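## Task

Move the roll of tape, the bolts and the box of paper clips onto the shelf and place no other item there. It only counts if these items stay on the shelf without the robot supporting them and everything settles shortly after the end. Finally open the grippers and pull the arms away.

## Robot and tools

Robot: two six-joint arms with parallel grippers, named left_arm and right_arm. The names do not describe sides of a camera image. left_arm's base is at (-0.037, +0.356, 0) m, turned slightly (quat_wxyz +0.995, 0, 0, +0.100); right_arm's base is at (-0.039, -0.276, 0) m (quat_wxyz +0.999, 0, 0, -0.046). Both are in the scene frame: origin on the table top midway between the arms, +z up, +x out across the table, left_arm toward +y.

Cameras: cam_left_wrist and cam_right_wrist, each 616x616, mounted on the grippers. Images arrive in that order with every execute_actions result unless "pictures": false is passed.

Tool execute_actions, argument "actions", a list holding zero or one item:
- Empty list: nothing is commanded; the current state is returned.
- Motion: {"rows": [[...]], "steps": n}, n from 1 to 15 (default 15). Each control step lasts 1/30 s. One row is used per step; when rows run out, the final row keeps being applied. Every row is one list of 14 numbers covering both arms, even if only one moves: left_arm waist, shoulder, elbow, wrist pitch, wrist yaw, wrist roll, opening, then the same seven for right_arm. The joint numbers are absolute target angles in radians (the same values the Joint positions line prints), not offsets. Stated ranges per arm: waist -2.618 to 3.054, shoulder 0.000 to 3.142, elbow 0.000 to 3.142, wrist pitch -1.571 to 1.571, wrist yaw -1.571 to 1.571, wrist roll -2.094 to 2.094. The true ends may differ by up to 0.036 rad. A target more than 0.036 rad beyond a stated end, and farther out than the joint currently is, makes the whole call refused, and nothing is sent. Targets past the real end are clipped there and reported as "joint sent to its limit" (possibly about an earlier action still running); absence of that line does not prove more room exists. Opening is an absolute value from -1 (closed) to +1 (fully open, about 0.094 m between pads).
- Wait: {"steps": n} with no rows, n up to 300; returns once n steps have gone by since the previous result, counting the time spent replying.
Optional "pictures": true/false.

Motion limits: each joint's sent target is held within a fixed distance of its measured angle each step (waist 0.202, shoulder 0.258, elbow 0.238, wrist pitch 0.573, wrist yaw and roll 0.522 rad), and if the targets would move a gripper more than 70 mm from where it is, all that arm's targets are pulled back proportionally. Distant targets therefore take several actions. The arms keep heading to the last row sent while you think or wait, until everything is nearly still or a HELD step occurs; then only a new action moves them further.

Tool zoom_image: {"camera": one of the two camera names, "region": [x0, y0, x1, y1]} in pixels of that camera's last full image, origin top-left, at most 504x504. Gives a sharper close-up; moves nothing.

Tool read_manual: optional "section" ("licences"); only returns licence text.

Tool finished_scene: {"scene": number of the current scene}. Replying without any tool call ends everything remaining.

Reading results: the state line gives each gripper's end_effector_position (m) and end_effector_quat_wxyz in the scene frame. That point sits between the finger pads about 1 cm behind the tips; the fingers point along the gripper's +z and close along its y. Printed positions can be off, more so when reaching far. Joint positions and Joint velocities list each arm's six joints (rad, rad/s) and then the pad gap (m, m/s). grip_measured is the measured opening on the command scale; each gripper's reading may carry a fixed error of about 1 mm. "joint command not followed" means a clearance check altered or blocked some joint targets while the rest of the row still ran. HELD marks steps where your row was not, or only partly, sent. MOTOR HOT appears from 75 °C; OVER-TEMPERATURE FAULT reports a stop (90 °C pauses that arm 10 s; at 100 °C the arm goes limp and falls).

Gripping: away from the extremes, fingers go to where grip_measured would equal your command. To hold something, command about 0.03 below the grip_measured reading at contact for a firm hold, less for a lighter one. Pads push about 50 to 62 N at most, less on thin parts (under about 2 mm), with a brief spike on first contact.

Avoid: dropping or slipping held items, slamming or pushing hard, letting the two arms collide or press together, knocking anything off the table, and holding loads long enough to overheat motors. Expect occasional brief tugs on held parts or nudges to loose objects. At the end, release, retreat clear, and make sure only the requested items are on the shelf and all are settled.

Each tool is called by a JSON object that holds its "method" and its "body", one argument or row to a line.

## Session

{"method": "execute_actions", "body": {
  "actions": []
}}

Scene clock: 0.00 s of 5100.00 s.
left_arm: end_effector_position=(+0.0996, +0.3973, +0.1525) grip_measured=+1.000 end_effector_quat_wxyz=(+0.041, -0.389, +0.918, +0.056) | right_arm: end_effector_position=(+0.0796, -0.4779, +0.1409) grip_measured=+1.000 end_effector_quat_wxyz=(+0.020, -0.481, +0.876, +0.022)
Joint positions: left_arm=[-0.077  1.022  1.003 -1.503 -0.13  -0.676  0.094] | right_arm=[-0.983  1.468  1.258 -1.406 -0.04  -2.08   0.094]
Joint velocities: left_arm=[ 0.002  0.002  0.007 -0.007  0.051 -0.051  0.   ] | right_arm=[ 0.002 -0.012  0.002 -0.066  0.007 -0.051  0.   ]
Motor temperatures (°C, as the motors report them): left_arm=[30 28 30 28 31 28] | right_arm=[27 29 30 30 29 28]

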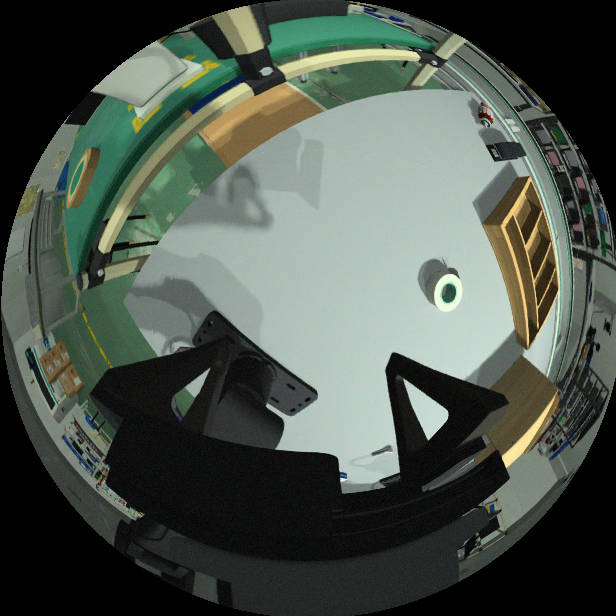

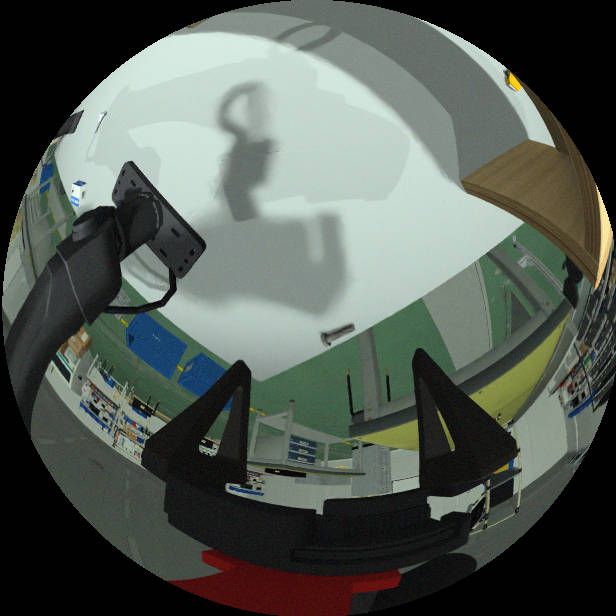

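Survey high.

{"method": "execute_actions", "body": {
  "actions": [
    {"rows":[[-0.5,1.5,1.8,-1.55,0,0,1,0.6,1.5,1.8,-1.55,0,0,1]]}
  ],
  "pictures": false
}}

{"method": "execute_actions", "body": {
  "actions": [
    {"steps":40}
  ]
}}

Scene clock: 0.97 s of 5100.00 s.
left_arm: end_effector_position=(+0.2512, +0.2683, +0.2751) grip_measured=+1.000 end_effector_quat_wxyz=(+0.167, +0.130, +0.977, -0.026) | right_arm: end_effector_position=(+0.2685, -0.2947, +0.2758) grip_measured=+1.000 end_effector_quat_wxyz=(+0.164, -0.296, +0.939, -0.067)
Joint positions: left_arm=[-0.504  1.498  1.788 -1.521 -0.007 -0.038  0.094] | right_arm=[ 0.034  1.505  1.79  -1.499  0.008 -0.671  0.094]
Joint velocities: left_arm=[-0.002 -0.164  0.061 -0.212 -0.037  0.168  0.   ] | right_arm=[ 2.112  0.056 -0.007 -0.125 -0.037  2.718  0.   ]
Motor temperatures (°C, as the motors report them): left_arm=[30 28 30 28 31 28] | right_arm=[27 29 30 30 29 28]
Steps of this call (steps 1 to 14: nothing new was sent; steps 15 to 29: all 15 steps of this action). Readings (joint positions):
15: left_arm=[-0.112 1.061 1.042 -1.542 -0.122 -0.598] | right_arm=[-0.954 1.480 1.293 -1.442 -0.016 -1.995]
16: left_arm=[-0.178 1.130 1.113 -1.566 -0.102 -0.508] | right_arm=[-0.896 1.499 1.355 -1.476 -0.002 -1.900]
18: left_arm=[-0.302 1.291 1.265 -1.561 -0.075 -0.354] | right_arm=[-0.764 1.517 1.489 -1.483 0.002 -1.726]
22: left_arm=[-0.484 1.529 1.563 -1.537 -0.028 -0.153] | right_arm=[-0.503 1.518 1.731 -1.482 0.011 -1.371]
29: the state above

Scene clock: 2.30 s of 5100.00 s.
left_arm: end_effector_position=(+0.2467, +0.2693, +0.2735) grip_measured=+1.000 end_effector_quat_wxyz=(+0.158, +0.144, +0.977, -0.023) | right_arm: end_effector_position=(+0.2192, -0.1266, +0.2720) grip_measured=+1.000 end_effector_quat_wxyz=(+0.150, -0.256, +0.954, +0.045)
Joint positions: left_arm=[-0.504  1.498  1.788 -1.541 -0.005 -0.009  0.094] | right_arm=[ 0.608  1.506  1.79  -1.54  -0.013 -0.008  0.094]
Joint velocities: left_arm=[-0.012  0.002  0.002  0.022 -0.007 -0.022  0.   ] | right_arm=[-0.017 -0.002 -0.002 -0.037 -0.022  0.037  0.   ]
Motor temperatures (°C, as the motors report them): left_arm=[30 28 30 28 31 28] | right_arm=[27 29 30 30 29 28]
Steps of this call (steps 1 to 40: the robot went on to your last target). Readings (joint positions):
1: left_arm=[-0.504 1.495 1.788 -1.526 -0.006 -0.032] | right_arm=[0.111 1.506 1.790 -1.502 0.008 -0.571]
2: left_arm=[-0.504 1.495 1.788 -1.531 -0.006 -0.028] | right_arm=[0.188 1.506 1.790 -1.504 0.007 -0.471]
4: left_arm=[-0.504 1.498 1.788 -1.535 -0.005 -0.021] | right_arm=[0.341 1.506 1.790 -1.508 0.007 -0.304]
8: left_arm=[-0.504 1.498 1.788 -1.539 -0.005 -0.014] | right_arm=[0.589 1.506 1.790 -1.516 -0.010 -0.132]
40: the state above

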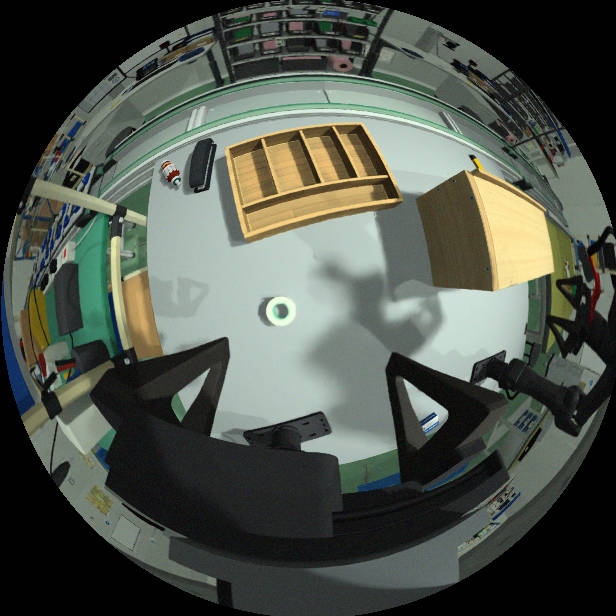

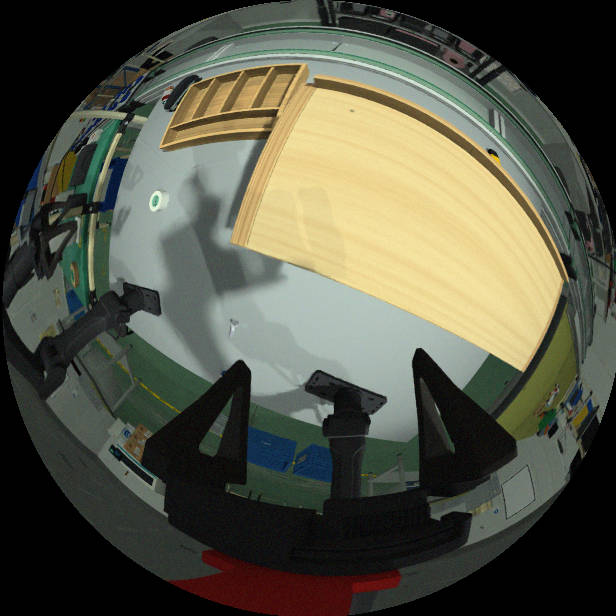

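{"method": "execute_actions", "body": {
  "actions": [
    {"rows":[[-0.31,1.65,1.24,-1.17,0,0,1,1.3,1.45,1.5,-1.5,0,0,1]]}
  ],
  "pictures": false
}}

{"method": "execute_actions", "body": {
  "actions": [
    {"steps":15}
  ]
}}

Scene clock: 4.33 s of 5100.00 s.
left_arm: end_effector_position=(+0.2279, +0.3272, +0.0755) grip_measured=+1.000 end_effector_quat_wxyz=(-0.059, +0.052, +0.997, +0.003) | right_arm: end_effector_position=(+0.0499, -0.0285, +0.2025) grip_measured=+1.000 end_effector_quat_wxyz=(+0.042, -0.572, +0.819, +0.037)
Joint positions: left_arm=[-0.313  1.687  1.212 -1.215  0.001 -0.009  0.094] | right_arm=[ 1.308  1.468  1.502 -1.494 -0.013 -0.003  0.094]
Joint velocities: left_arm=[ 0.002 -0.227 -0.007  0.227  0.037 -0.022  0.   ] | right_arm=[ 0.002 -0.037  0.002 -0.022  0.037 -0.066  0.   ]
Motor temperatures (°C, as the motors report them): left_arm=[30 29 30 28 31 28] | right_arm=[27 30 30 30 29 28]
Steps of this call (steps 1 to 15: the robot went on to your last target; steps 16 to 46: nothing new was sent; steps 47 to 61: all 15 steps of this action). Readings (joint positions):
47: left_arm=[-0.491 1.501 1.767 -1.515 0.002 -0.009] | right_arm=[0.635 1.491 1.751 -1.512 0.005 -0.005]
48: left_arm=[-0.465 1.504 1.736 -1.479 0.005 -0.009] | right_arm=[0.689 1.469 1.687 -1.491 0.013 -0.003]
50: left_arm=[-0.405 1.536 1.651 -1.407 0.005 -0.009] | right_arm=[0.830 1.454 1.578 -1.495 0.011 -0.003]
54: left_arm=[-0.328 1.627 1.393 -1.258 0.002 -0.009] | right_arm=[1.133 1.476 1.502 -1.498 0.006 -0.003]
61: the state above

Scene clock: 4.83 s of 5100.00 s.
left_arm: end_effector_position=(+0.2352, +0.3263, +0.0786) grip_measured=+1.000 end_effector_quat_wxyz=(-0.038, +0.052, +0.998, +0.002) | right_arm: end_effector_position=(+0.0499, -0.0285, +0.2025) grip_measured=+1.000 end_effector_quat_wxyz=(+0.042, -0.572, +0.819, +0.037)
Joint positions: left_arm=[-0.313  1.672  1.212 -1.188  0.001 -0.009  0.094] | right_arm=[ 1.308  1.468  1.502 -1.494 -0.013 -0.003  0.094]
Joint velocities: left_arm=[-0.007 -0.007  0.007 -0.051  0.022 -0.081  0.   ] | right_arm=[-0.002 -0.002 -0.002 -0.051 -0.022 -0.007  0.   ]
Motor temperatures (°C, as the motors report them): left_arm=[30 29 30 28 31 28] | right_arm=[27 30 30 30 29 28]
Steps of this call (steps 1 to 15: the robot went on to your last target). Readings (joint positions):
1: left_arm=[-0.313 1.681 1.212 -1.208 0.001 -0.009] | right_arm=[1.308 1.468 1.502 -1.494 -0.013 -0.003]
2: left_arm=[-0.313 1.676 1.212 -1.204 0.001 -0.009] | right_arm=[1.308 1.468 1.502 -1.494 -0.013 -0.003]
4: left_arm=[-0.313 1.672 1.212 -1.197 0.001 -0.009] | right_arm=[1.308 1.468 1.502 -1.494 -0.013 -0.003]
8: left_arm=[-0.313 1.672 1.212 -1.191 0.001 -0.009] | right_arm=[1.308 1.468 1.502 -1.494 -0.013 -0.003]
15: the state above

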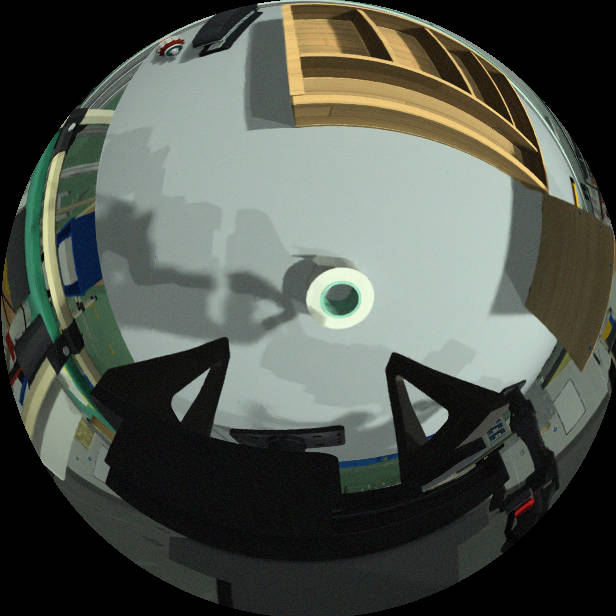

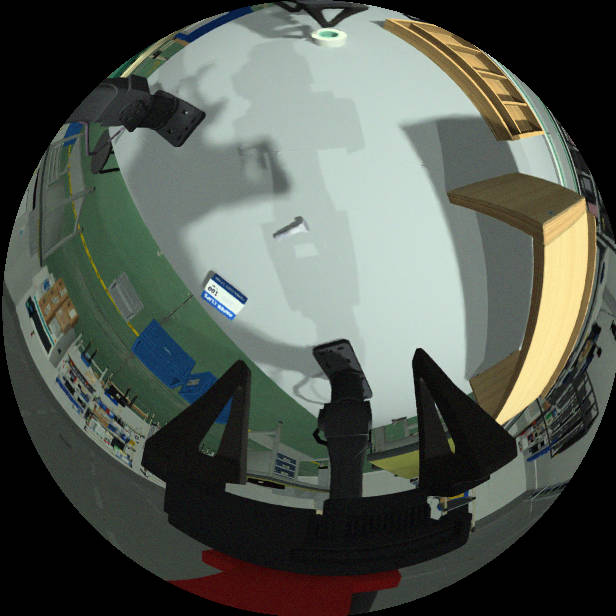

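{"method": "execute_actions", "body": {
  "actions": [
    {"rows":[[-0.4,1.8,1.27,-1.04,0,0,1,1.52,1.66,1.22,-1.14,0,1.42,1]]}
  ],
  "pictures": false
}}

{"method": "execute_actions", "body": {
  "actions": [
    {"steps":15}
  ]
}}

Scene clock: 6.63 s of 5100.00 s.
left_arm: end_effector_position=(+0.2656, +0.2952, +0.0448) grip_measured=+1.000 end_effector_quat_wxyz=(-0.030, +0.097, +0.995, +0.003) | right_arm: end_effector_position=(-0.0012, -0.0001, +0.0768) grip_measured=+1.000 end_effector_quat_wxyz=(-0.012, -0.113, +0.993, -0.028)
Joint positions: left_arm=[-0.402  1.819  1.248 -1.06   0.001 -0.007  0.094] | right_arm=[ 1.521  1.677  1.211 -1.166 -0.008  1.2    0.094]
Joint velocities: left_arm=[-0.002 -0.022 -0.012  0.022 -0.007 -0.125  0.   ] | right_arm=[-0.007 -0.115  0.002  0.037 -0.022  1.458  0.   ]
Motor temperatures (°C, as the motors report them): left_arm=[30 29 31 28 31 28] | right_arm=[27 30 30 30 29 28]
Steps of this call (steps 1 to 15: the robot went on to your last target; steps 16 to 39: nothing new was sent; steps 40 to 54: all 15 steps of this action). Readings (joint positions):
40: left_arm=[-0.322 1.687 1.220 -1.184 -0.004 -0.009] | right_arm=[1.323 1.472 1.486 -1.471 -0.005 0.043]
41: left_arm=[-0.339 1.715 1.235 -1.167 -0.005 -0.009] | right_arm=[1.353 1.481 1.461 -1.435 -0.001 0.098]
43: left_arm=[-0.378 1.774 1.248 -1.112 -0.004 -0.008] | right_arm=[1.420 1.528 1.392 -1.362 -0.002 0.220]
47: left_arm=[-0.402 1.819 1.248 -1.073 0.001 -0.007] | right_arm=[1.513 1.663 1.247 -1.226 -0.006 0.596]
54: the state above

Scene clock: 7.13 s of 5100.00 s.
left_arm: end_effector_position=(+0.2662, +0.2951, +0.0447) grip_measured=+1.000 end_effector_quat_wxyz=(-0.029, +0.097, +0.995, +0.002) | right_arm: end_effector_position=(-0.0004, +0.0054, +0.0776) grip_measured=+1.000 end_effector_quat_wxyz=(-0.007, -0.012, +1.000, -0.016)
Joint positions: left_arm=[-0.402  1.819  1.248 -1.058  0.001 -0.007  0.094] | right_arm=[ 1.521  1.673  1.211 -1.144 -0.008  1.404  0.094]
Joint velocities: left_arm=[-0.017 -0.007  0.002  0.022 -0.051 -0.007  0.   ] | right_arm=[-0.017  0.012 -0.017 -0.037  0.051  0.095  0.   ]
Motor temperatures (°C, as the motors report them): left_arm=[30 29 31 28 31 28] | right_arm=[27 30 30 30 29 28]
Steps of this call (steps 1 to 15: the robot went on to your last target). Readings (joint positions):
1: left_arm=[-0.402 1.819 1.248 -1.060 0.001 -0.007] | right_arm=[1.521 1.674 1.211 -1.162 -0.008 1.243]
2: left_arm=[-0.402 1.819 1.248 -1.059 0.001 -0.007] | right_arm=[1.521 1.673 1.211 -1.158 -0.008 1.277]
4: left_arm=[-0.402 1.819 1.248 -1.059 0.001 -0.007] | right_arm=[1.521 1.673 1.211 -1.153 -0.008 1.326]
8: left_arm=[-0.402 1.819 1.248 -1.058 0.001 -0.007] | right_arm=[1.521 1.673 1.211 -1.147 -0.008 1.377]
15: the state above

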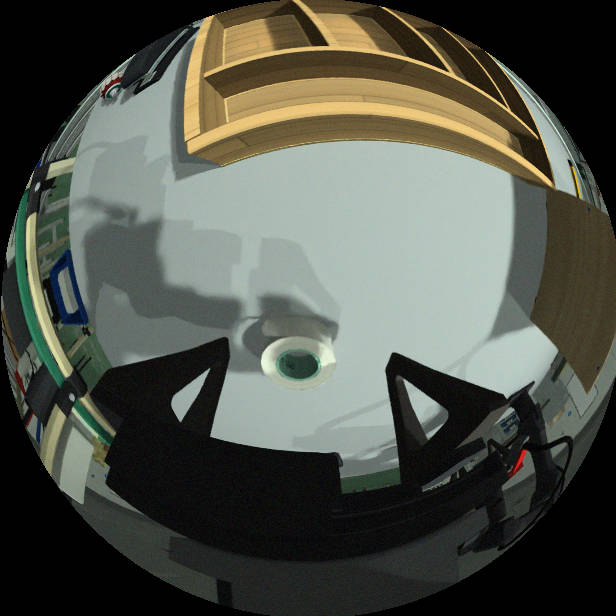

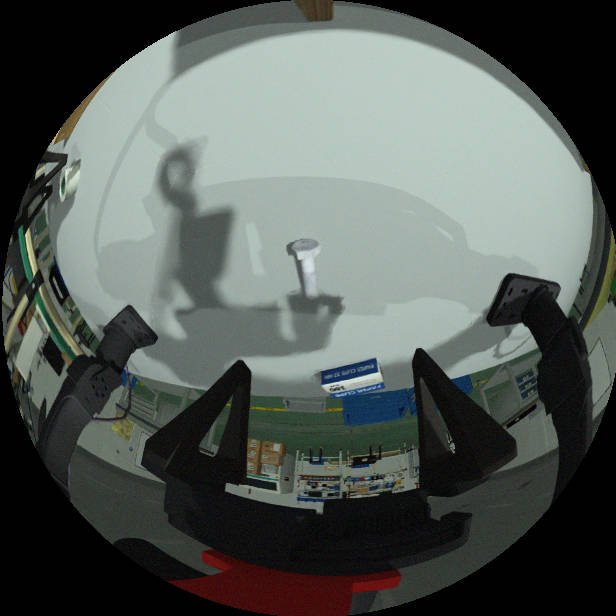

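{"method": "execute_actions", "body": {
  "actions": [
    {"rows":[[-0.385,1.855,1.16,-0.89,0,0,1,1.45,1.75,1.135,-0.98,0,1.3,1]]}
  ]
}}

Scene clock: 9.33 s of 5100.00 s.
left_arm: end_effector_position=(+0.2671, +0.2973, +0.0093) grip_measured=+1.000 end_effector_quat_wxyz=(-0.025, +0.093, +0.995, +0.002) | right_arm: end_effector_position=(+0.0209, +0.0145, +0.0389) grip_measured=+1.000 end_effector_quat_wxyz=(-0.009, -0.023, +1.000, -0.012)
Joint positions: left_arm=[-0.394  1.866  1.158 -0.912  0.001 -0.007  0.094] | right_arm=[ 1.452  1.755  1.146 -0.989 -0.012  1.312  0.094]
Joint velocities: left_arm=[ 0.002 -0.022 -0.012  0.007  0.066  0.051  0.   ] | right_arm=[-0.022 -0.012  0.007  0.007 -0.066  0.007  0.   ]
Motor temperatures (°C, as the motors report them): left_arm=[30 30 31 28 31 28] | right_arm=[27 30 30 30 29 28]
Steps of this call (steps 1 to 15: the robot went on to your last target; steps 16 to 51: nothing new was sent; steps 52 to 66: all 15 steps of this action). Readings (joint positions):
52: left_arm=[-0.401 1.820 1.234 -1.033 0.001 -0.007] | right_arm=[1.513 1.677 1.203 -1.124 -0.011 1.395]
53: left_arm=[-0.400 1.822 1.215 -1.001 0.001 -0.007] | right_arm=[1.498 1.687 1.193 -1.094 -0.012 1.377]
55: left_arm=[-0.397 1.842 1.182 -0.965 0.001 -0.007] | right_arm=[1.466 1.721 1.172 -1.048 -0.012 1.352]
59: left_arm=[-0.394 1.866 1.158 -0.938 0.001 -0.007] | right_arm=[1.452 1.755 1.146 -1.011 -0.012 1.326]
66: the state above

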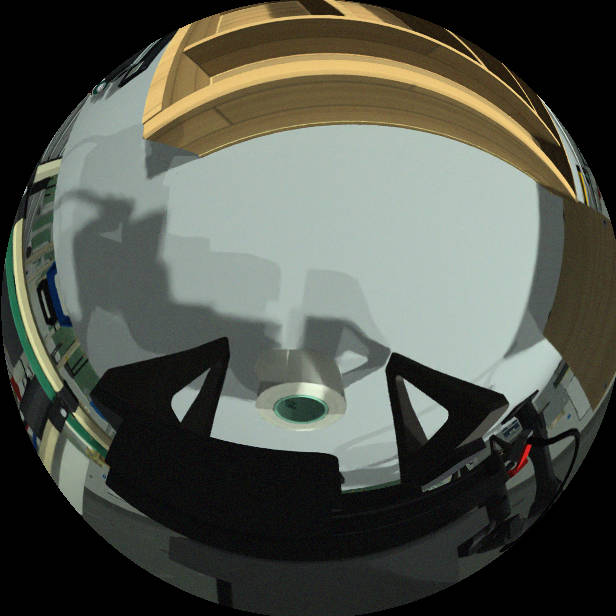

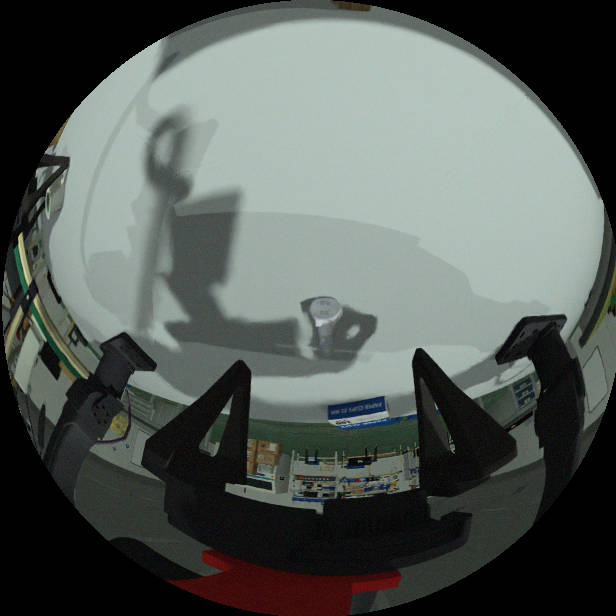

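{"method": "execute_actions", "body": {
  "actions": [
    {"rows":[[-0.385,1.855,1.16,-0.89,0,0,-0.1,1.40,1.805,1.05,-0.84,0,1.27,0.3]]}
  ]
}}

Scene clock: 10.93 s of 5100.00 s.
left_arm: end_effector_position=(+0.2686, +0.2970, +0.0092) grip_measured=-0.098 end_effector_quat_wxyz=(-0.022, +0.093, +0.995, +0.002) | right_arm: end_effector_position=(+0.0347, +0.0119, +0.0058) grip_measured=+0.302 end_effector_quat_wxyz=(-0.009, -0.015, +1.000, -0.008)
Joint positions: left_arm=[-0.394  1.866  1.158 -0.906  0.001 -0.007  0.042] | right_arm=[ 1.404  1.805  1.063 -0.849 -0.013  1.279  0.061]
Joint velocities: left_arm=[-0.002 -0.002 -0.002  0.022 -0.037 -0.022  0.   ] | right_arm=[-0.012  0.007 -0.007 -0.022 -0.007  0.051 -0.   ]
Motor temperatures (°C, as the motors report them): left_arm=[30 30 31 28 31 28] | right_arm=[27 31 31 30 29 28]
Steps of this call (steps 1 to 15: the robot went on to your last target; steps 16 to 33: nothing new was sent; steps 34 to 48: all 15 steps of this action). Readings (joint positions):
34: left_arm=[-0.394 1.866 1.158 -0.907 0.001 -0.007] | right_arm=[1.447 1.757 1.134 -0.962 -0.013 1.303]
35: left_arm=[-0.394 1.866 1.158 -0.907 0.001 -0.007] | right_arm=[1.437 1.760 1.117 -0.931 -0.013 1.298]
37: left_arm=[-0.394 1.866 1.158 -0.907 0.001 -0.007] | right_arm=[1.415 1.781 1.088 -0.896 -0.013 1.291]
41: left_arm=[-0.394 1.866 1.158 -0.906 0.001 -0.007] | right_arm=[1.404 1.805 1.063 -0.874 -0.013 1.284]
48: the state above

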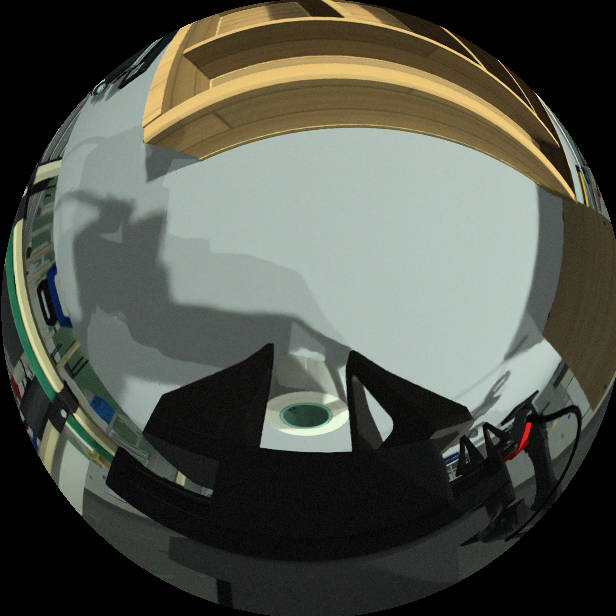

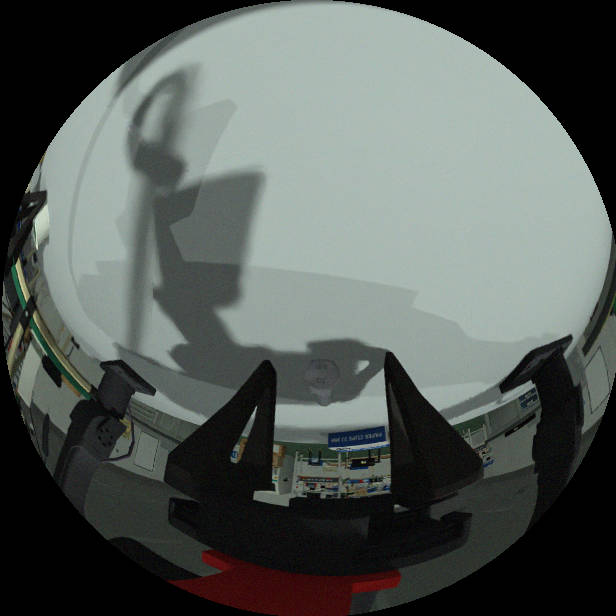

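{"method": "execute_actions", "body": {
  "actions": [
    {"rows":[[-0.385,1.855,1.16,-0.89,0,0,-0.3,1.46,1.805,1.05,-0.84,0,1.3,0.3],[-0.385,1.855,1.16,-0.89,0,0,-0.3,1.46,1.805,1.05,-0.84,0,1.3,0.3],[-0.385,1.855,1.16,-0.89,0,0,-0.3,1.46,1.805,1.05,-0.84,0,1.3,0.3],[-0.385,1.855,1.16,-0.89,0,0,-0.3,1.46,1.805,1.05,-0.84,0,1.3,0.3],[-0.385,1.855,1.16,-0.89,0,0,-0.3,1.46,1.805,1.05,-0.84,0,1.3,0.3],[-0.385,1.855,1.16,-0.89,0,0,-0.3,1.46,1.805,1.05,-0.84,0,1.3,0.3],[-0.385,1.855,1.16,-0.89,0,0,-0.3,1.46,1.805,1.05,-0.84,0,1.3,-0.85]]}
  ]
}}

Scene clock: 19.90 s of 5100.00 s.
left_arm: end_effector_position=(+0.2688, +0.2969, +0.0092) grip_measured=-0.299 end_effector_quat_wxyz=(-0.021, +0.093, +0.995, +0.002) | right_arm: end_effector_position=(+0.0200, +0.0167, +0.0057) grip_measured=-0.835 end_effector_quat_wxyz=(-0.007, -0.036, +0.999, -0.006)
Joint positions: left_arm=[-0.394  1.866  1.158 -0.906  0.001 -0.007  0.033] | right_arm=[ 1.457  1.805  1.063 -0.843 -0.01   1.291  0.008]
Joint velocities: left_arm=[0.012 0.002 0.007 0.022 0.066 0.022 0.   ] | right_arm=[ 0.007  0.007 -0.012  0.037 -0.022 -0.022  0.   ]
Motor temperatures (°C, as the motors report them): left_arm=[30 31 31 28 31 28] | right_arm=[27 31 31 30 29 28]
Steps of this call (steps 1 to 15: the robot went on to your last target; steps 16 to 90: nothing new was sent; then 5.47 s passed at rest; steps 91 to 105: all 15 steps of this action). Readings (joint positions):
91: left_arm=[-0.394 1.866 1.158 -0.906 0.001 -0.007] | right_arm=[1.409 1.805 1.063 -0.844 -0.011 1.281]
92: left_arm=[-0.394 1.866 1.158 -0.906 0.001 -0.007] | right_arm=[1.420 1.805 1.063 -0.844 -0.010 1.283]
94: left_arm=[-0.394 1.866 1.158 -0.906 0.001 -0.007] | right_arm=[1.444 1.805 1.063 -0.844 -0.010 1.286]
98: left_arm=[-0.394 1.866 1.158 -0.906 0.001 -0.007] | right_arm=[1.457 1.805 1.063 -0.843 -0.010 1.289]
105: the state above

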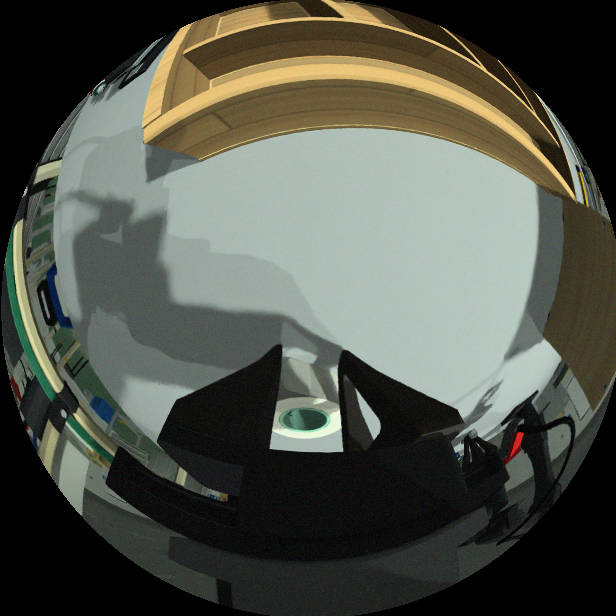

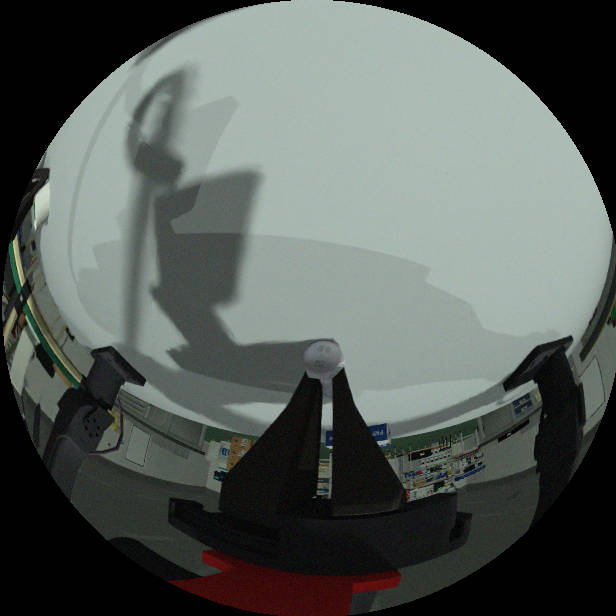

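{"method": "execute_actions", "body": {
  "actions": [
    {"rows":[[-0.385,1.855,1.16,-0.89,0,0,0.7,1.46,1.805,1.05,-0.84,0,1.3,-0.88],[-0.385,1.855,1.16,-0.89,0,0,0.7,1.46,1.805,1.05,-0.84,0,1.3,-0.88],[-0.385,1.855,1.16,-0.89,0,0,0.7,1.46,1.805,1.05,-0.84,0,1.3,-0.88],[-0.385,1.855,1.16,-0.89,0,0,0.7,1.46,1.805,1.05,-0.84,0,1.3,-0.88],[-0.385,1.855,1.16,-0.89,0,0,0.7,1.46,1.805,1.05,-0.84,0,1.3,-0.88],[-0.385,1.74,1.03,-0.87,0,0,0.7,1.4,1.6,1.5,-1.3,0,1.3,-0.88]]}
  ]
}}

Scene clock: 21.93 s of 5100.00 s.
left_arm: end_effector_position=(+0.2405, +0.3025, +0.0120) grip_measured=+0.698 end_effector_quat_wxyz=(-0.021, +0.093, +0.995, +0.002) | right_arm: end_effector_position=(+0.0455, +0.0590, +0.1738) grip_measured=-0.852 end_effector_quat_wxyz=(+0.030, -0.013, +0.991, +0.133)
Joint positions: left_arm=[-0.394  1.76   1.035 -0.887  0.001 -0.007  0.08 ] | right_arm=[ 1.408  1.602  1.484 -1.179 -0.013  1.292  0.007]
Joint velocities: left_arm=[ 0.002 -0.012 -0.017  0.007 -0.007 -0.007 -0.   ] | right_arm=[ 0.002 -0.535  0.647 -0.256  0.022 -0.095 -0.001]
Motor temperatures (°C, as the motors report them): left_arm=[30 31 31 28 31 28] | right_arm=[27 32 31 30 29 28]
Steps of this call (steps 1 to 15: the robot went on to your last target; steps 16 to 46: nothing new was sent; steps 47 to 61: all 15 steps of this action). Readings (joint positions):
47: left_arm=[-0.394 1.866 1.158 -0.906 0.001 -0.007] | right_arm=[1.457 1.805 1.063 -0.843 -0.010 1.292]
48: left_arm=[-0.394 1.866 1.158 -0.906 0.001 -0.007] | right_arm=[1.457 1.805 1.063 -0.843 -0.010 1.292]
50: left_arm=[-0.394 1.866 1.158 -0.906 0.001 -0.007] | right_arm=[1.457 1.805 1.063 -0.843 -0.010 1.292]
54: left_arm=[-0.394 1.793 1.067 -0.874 0.001 -0.007] | right_arm=[1.441 1.758 1.141 -0.991 -0.013 1.292]
61: the state above

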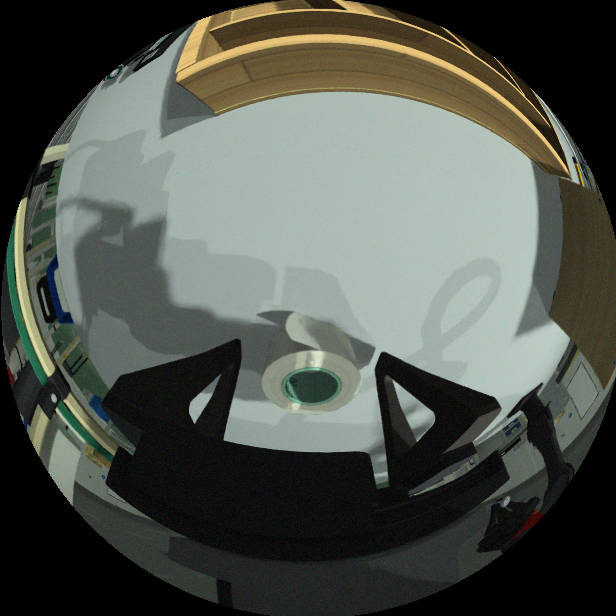

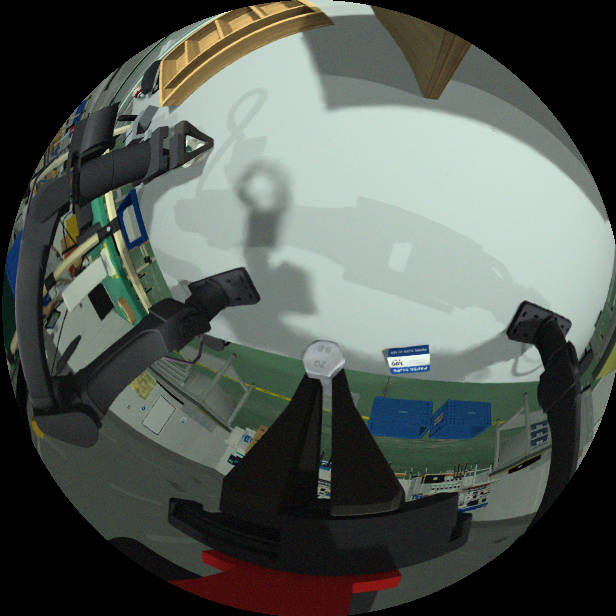

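{"method": "execute_actions", "body": {
  "actions": [
    {"rows":[[-0.385,1.74,1.03,-0.87,0,0,-0.1,1.2,1.45,1.85,-1.5,0,0.8,-0.88]]}
  ],
  "pictures": false
}}

{"method": "execute_actions", "body": {
  "actions": [
    {"rows":[[-0.385,1.74,1.03,-0.87,0,0,-0.1,0.0,1.6,2.0,-1.5,0,0,-0.88]]}
  ],
  "pictures": false
}}

{"method": "execute_actions", "body": {
  "actions": [
    {"rows":[[-0.385,1.74,1.03,-0.87,0,0,-0.1,-0.1,1.8,2.25,-1.5,0,0,-0.88],[-0.385,1.74,1.03,-0.87,0,0,-0.1,-0.1,1.8,2.25,-1.5,0,0,-0.88],[-0.385,1.74,1.03,-0.87,0,0,-0.1,-0.1,1.8,2.25,-1.5,0,0,-0.88],[-0.385,1.74,1.03,-0.87,0,0,-0.1,-0.1,1.8,2.25,-1.5,0,0,-0.88],[-0.385,1.74,1.03,-0.87,0,0,-0.1,-0.1,1.8,2.25,-1.5,0,0,-0.88],[-0.385,1.74,1.03,-0.87,0,0,-0.1,-0.1,2.05,2.3,-1.5,0,0,-0.88]]}
  ]
}}

Scene clock: 23.63 s of 5100.00 s.
left_arm: end_effector_position=(+0.2405, +0.3025, +0.0120) grip_measured=+0.035 end_effector_quat_wxyz=(-0.021, +0.093, +0.995, +0.002) | right_arm: end_effector_position=(+0.0947, -0.0013, +0.3191) grip_measured=-0.852 end_effector_quat_wxyz=(+0.140, -0.130, +0.957, +0.216)
Joint positions: left_arm=[-0.394  1.76   1.035 -0.887  0.001 -0.007  0.049] | right_arm=[ 1.203  1.429  1.849 -1.469 -0.011  0.842  0.007]
Joint velocities: left_arm=[ 0.002 -0.007  0.002  0.066 -0.007 -0.022 -0.001] | right_arm=[ 0.007  0.159  0.002 -0.242  0.007 -0.198 -0.001]
Motor temperatures (°C, as the motors report them): left_arm=[30 31 31 28 31 28] | right_arm=[27 32 31 30 29 28]
Steps of this call (steps 1 to 30: the robot went on to your last target; steps 31 to 36: nothing new was sent; steps 37 to 51: all 15 steps of this action). Readings (joint positions):
37: left_arm=[-0.394 1.760 1.035 -0.887 0.001 -0.007] | right_arm=[1.394 1.593 1.522 -1.305 -0.022 1.248]
38: left_arm=[-0.394 1.760 1.035 -0.887 0.001 -0.007] | right_arm=[1.367 1.590 1.547 -1.330 -0.028 1.199]
40: left_arm=[-0.394 1.760 1.035 -0.887 0.001 -0.007] | right_arm=[1.298 1.567 1.620 -1.367 -0.027 1.112]
44: left_arm=[-0.394 1.760 1.035 -0.887 0.001 -0.007] | right_arm=[1.210 1.494 1.793 -1.413 -0.016 0.952]
51: the state above

Scene clock: 24.13 s of 5100.00 s.
left_arm: end_effector_position=(+0.2405, +0.3025, +0.0120) grip_measured=+0.035 end_effector_quat_wxyz=(-0.021, +0.093, +0.995, +0.002) | right_arm: end_effector_position=(+0.3137, -0.2547, +0.2951) grip_measured=-0.852 end_effector_quat_wxyz=(+0.217, -0.004, +0.976, +0.016)
Joint positions: left_arm=[-0.394  1.76   1.035 -0.887  0.001 -0.007  0.049] | right_arm=[ 0.145  1.633  1.972 -1.471 -0.011  0.047  0.007]
Joint velocities: left_arm=[-0.012  0.012  0.002 -0.007  0.007  0.007  0.001] | right_arm=[-2.127  0.007  0.007  0.007  0.139 -0.242 -0.001]
Motor temperatures (°C, as the motors report them): left_arm=[30 31 31 28 31 28] | right_arm=[27 32 31 30 29 28]
Steps of this call (steps 1 to 15: all 15 steps of this action). Readings (joint positions):
1: left_arm=[-0.394 1.760 1.035 -0.887 0.001 -0.007] | right_arm=[1.171 1.457 1.879 -1.498 -0.030 0.756]
2: left_arm=[-0.394 1.760 1.035 -0.887 0.001 -0.007] | right_arm=[1.112 1.496 1.924 -1.511 -0.036 0.657]
4: left_arm=[-0.394 1.760 1.035 -0.887 0.001 -0.007] | right_arm=[0.970 1.564 1.969 -1.484 -0.033 0.457]
8: left_arm=[-0.394 1.760 1.035 -0.887 0.001 -0.007] | right_arm=[0.679 1.634 1.972 -1.471 -0.025 0.191]
15: the state above

Scene clock: 24.63 s of 5100.00 s.
left_arm: end_effector_position=(+0.2405, +0.3025, +0.0120) grip_measured=+0.035 end_effector_quat_wxyz=(-0.021, +0.093, +0.995, +0.002) | right_arm: end_effector_position=(+0.4027, -0.3668, +0.2106) grip_measured=-0.852 end_effector_quat_wxyz=(+0.134, +0.105, +0.985, -0.018)
Joint positions: left_arm=[-0.394  1.76   1.035 -0.887  0.001 -0.007  0.049] | right_arm=[-0.108  2.105  2.29  -1.485  0.01   0.011  0.007]
Joint velocities: left_arm=[-0.017 -0.012  0.007 -0.066  0.066 -0.022  0.001] | right_arm=[-0.012  0.056 -0.017 -0.11  -0.066  0.007 -0.002]
Motor temperatures (°C, as the motors report them): left_arm=[30 31 31 28 31 28] | right_arm=[27 32 31 30 29 28]
Steps of this call (steps 1 to 15: all 15 steps of this action). Readings (joint positions):
1: left_arm=[-0.394 1.760 1.035 -0.887 0.001 -0.007] | right_arm=[0.072 1.660 2.015 -1.500 -0.009 0.040]
2: left_arm=[-0.394 1.760 1.035 -0.887 0.001 -0.007] | right_arm=[0.005 1.704 2.091 -1.518 -0.007 0.035]
4: left_arm=[-0.394 1.760 1.035 -0.887 0.001 -0.007] | right_arm=[-0.087 1.773 2.192 -1.486 0.004 0.028]
8: left_arm=[-0.394 1.760 1.035 -0.887 0.001 -0.007] | right_arm=[-0.117 1.901 2.282 -1.483 0.014 0.021]
15: the state above

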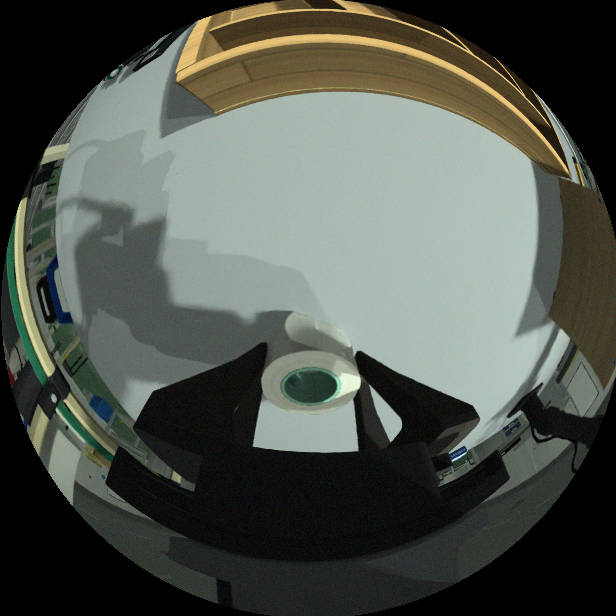

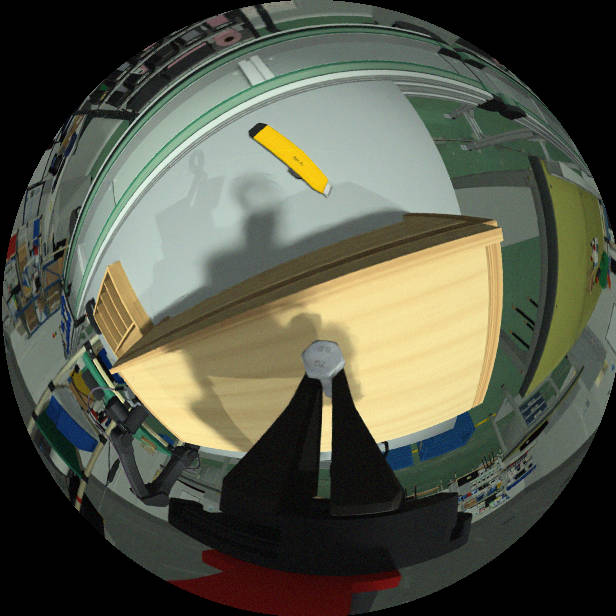

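{"method": "execute_actions", "body": {
  "actions": [
    {"rows":[[-0.385,1.7,1.2,-1.1,0,0,0.0,-0.1,2.13,2.27,-1.5,0,0,-0.88]]}
  ],
  "pictures": false
}}

{"method": "execute_actions", "body": {
  "actions": [
    {"rows":[[-1.2,1.9,1.5,-1.2,0,0,0.0,-0.1,2.17,2.27,-1.5,0,0,-0.88]]}
  ]
}}

Scene clock: 26.00 s of 5100.00 s.
left_arm: end_effector_position=(+0.2487, +0.3009, +0.0617) grip_measured=+0.035 end_effector_quat_wxyz=(-0.015, +0.093, +0.996, +0.001) | right_arm: end_effector_position=(+0.4012, -0.3665, +0.1915) grip_measured=-0.852 end_effector_quat_wxyz=(+0.105, +0.104, +0.989, -0.015)
Joint positions: left_arm=[-0.394  1.709  1.187 -1.08   0.001 -0.007  0.049] | right_arm=[-0.108  2.14   2.279 -1.497  0.01   0.008  0.007]
Joint velocities: left_arm=[ 0.002 -0.002  0.007 -0.095  0.051  0.022 -0.   ] | right_arm=[-0.002 -0.002  0.002 -0.022 -0.007  0.051 -0.   ]
Motor temperatures (°C, as the motors report them): left_arm=[30 32 31 28 31 28] | right_arm=[27 32 31 30 29 28]
Steps of this call (steps 1 to 26: the robot went on to your last target; steps 27 to 41: all 15 steps of this action). Readings (joint positions):
27: left_arm=[-0.394 1.761 1.058 -0.925 0.001 -0.007] | right_arm=[-0.108 2.061 2.290 -1.495 0.010 0.008]
28: left_arm=[-0.394 1.759 1.091 -0.971 0.001 -0.007] | right_arm=[-0.108 2.068 2.290 -1.495 0.010 0.008]
30: left_arm=[-0.394 1.739 1.150 -1.011 0.001 -0.007] | right_arm=[-0.108 2.093 2.290 -1.495 0.010 0.008]
34: left_arm=[-0.394 1.709 1.187 -1.040 0.001 -0.007] | right_arm=[-0.108 2.135 2.285 -1.495 0.010 0.008]
41: the state above

Scene clock: 26.50 s of 5100.00 s.
left_arm: end_effector_position=(+0.1397, +0.0537, +0.0689) grip_measured=+0.035 end_effector_quat_wxyz=(-0.015, +0.494, +0.869, -0.000) | right_arm: end_effector_position=(+0.4020, -0.3666, +0.1865) grip_measured=-0.852 end_effector_quat_wxyz=(+0.100, +0.104, +0.989, -0.014)
Joint positions: left_arm=[-1.239  1.916  1.477 -1.157  0.015 -0.005  0.049] | right_arm=[-0.108  2.152  2.279 -1.497  0.01   0.008  0.007]
Joint velocities: left_arm=[-0.613  0.002 -0.002 -0.212  0.154 -0.037 -0.001] | right_arm=[ 0.017 -0.012  0.002  0.007 -0.007 -0.051 -0.001]
Motor temperatures (°C, as the motors report them): left_arm=[30 32 31 28 31 28] | right_arm=[27 32 31 30 29 28]
Steps of this call (steps 1 to 15: all 15 steps of this action). Readings (joint positions):
1: left_arm=[-0.415 1.739 1.228 -1.127 -0.010 -0.007] | right_arm=[-0.108 2.142 2.279 -1.497 0.010 0.008]
2: left_arm=[-0.454 1.789 1.296 -1.165 -0.017 -0.007] | right_arm=[-0.108 2.144 2.279 -1.497 0.010 0.008]
4: left_arm=[-0.560 1.875 1.409 -1.158 -0.018 -0.007] | right_arm=[-0.108 2.150 2.279 -1.497 0.010 0.008]
8: left_arm=[-0.819 1.916 1.474 -1.142 -0.015 -0.007] | right_arm=[-0.108 2.152 2.279 -1.497 0.010 0.008]
15: the state above

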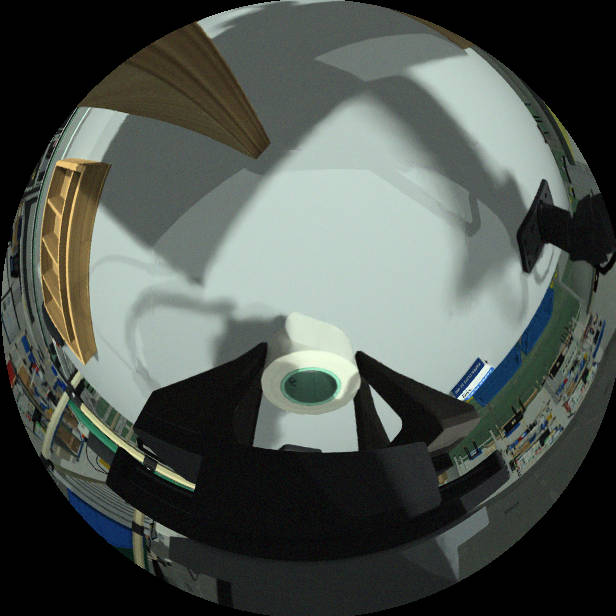

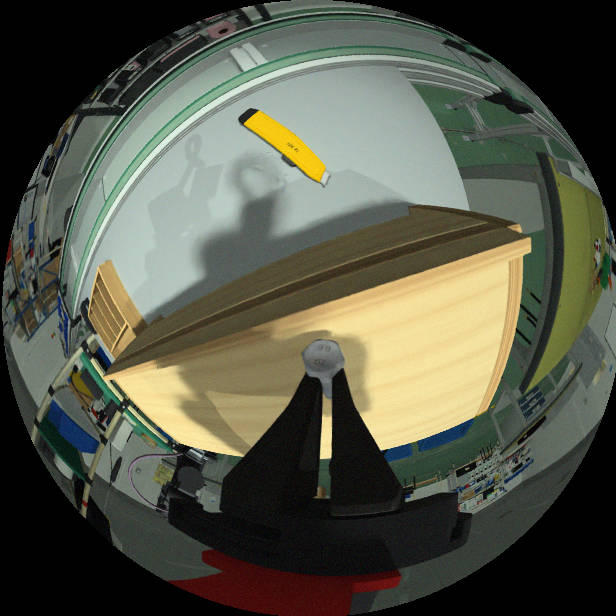

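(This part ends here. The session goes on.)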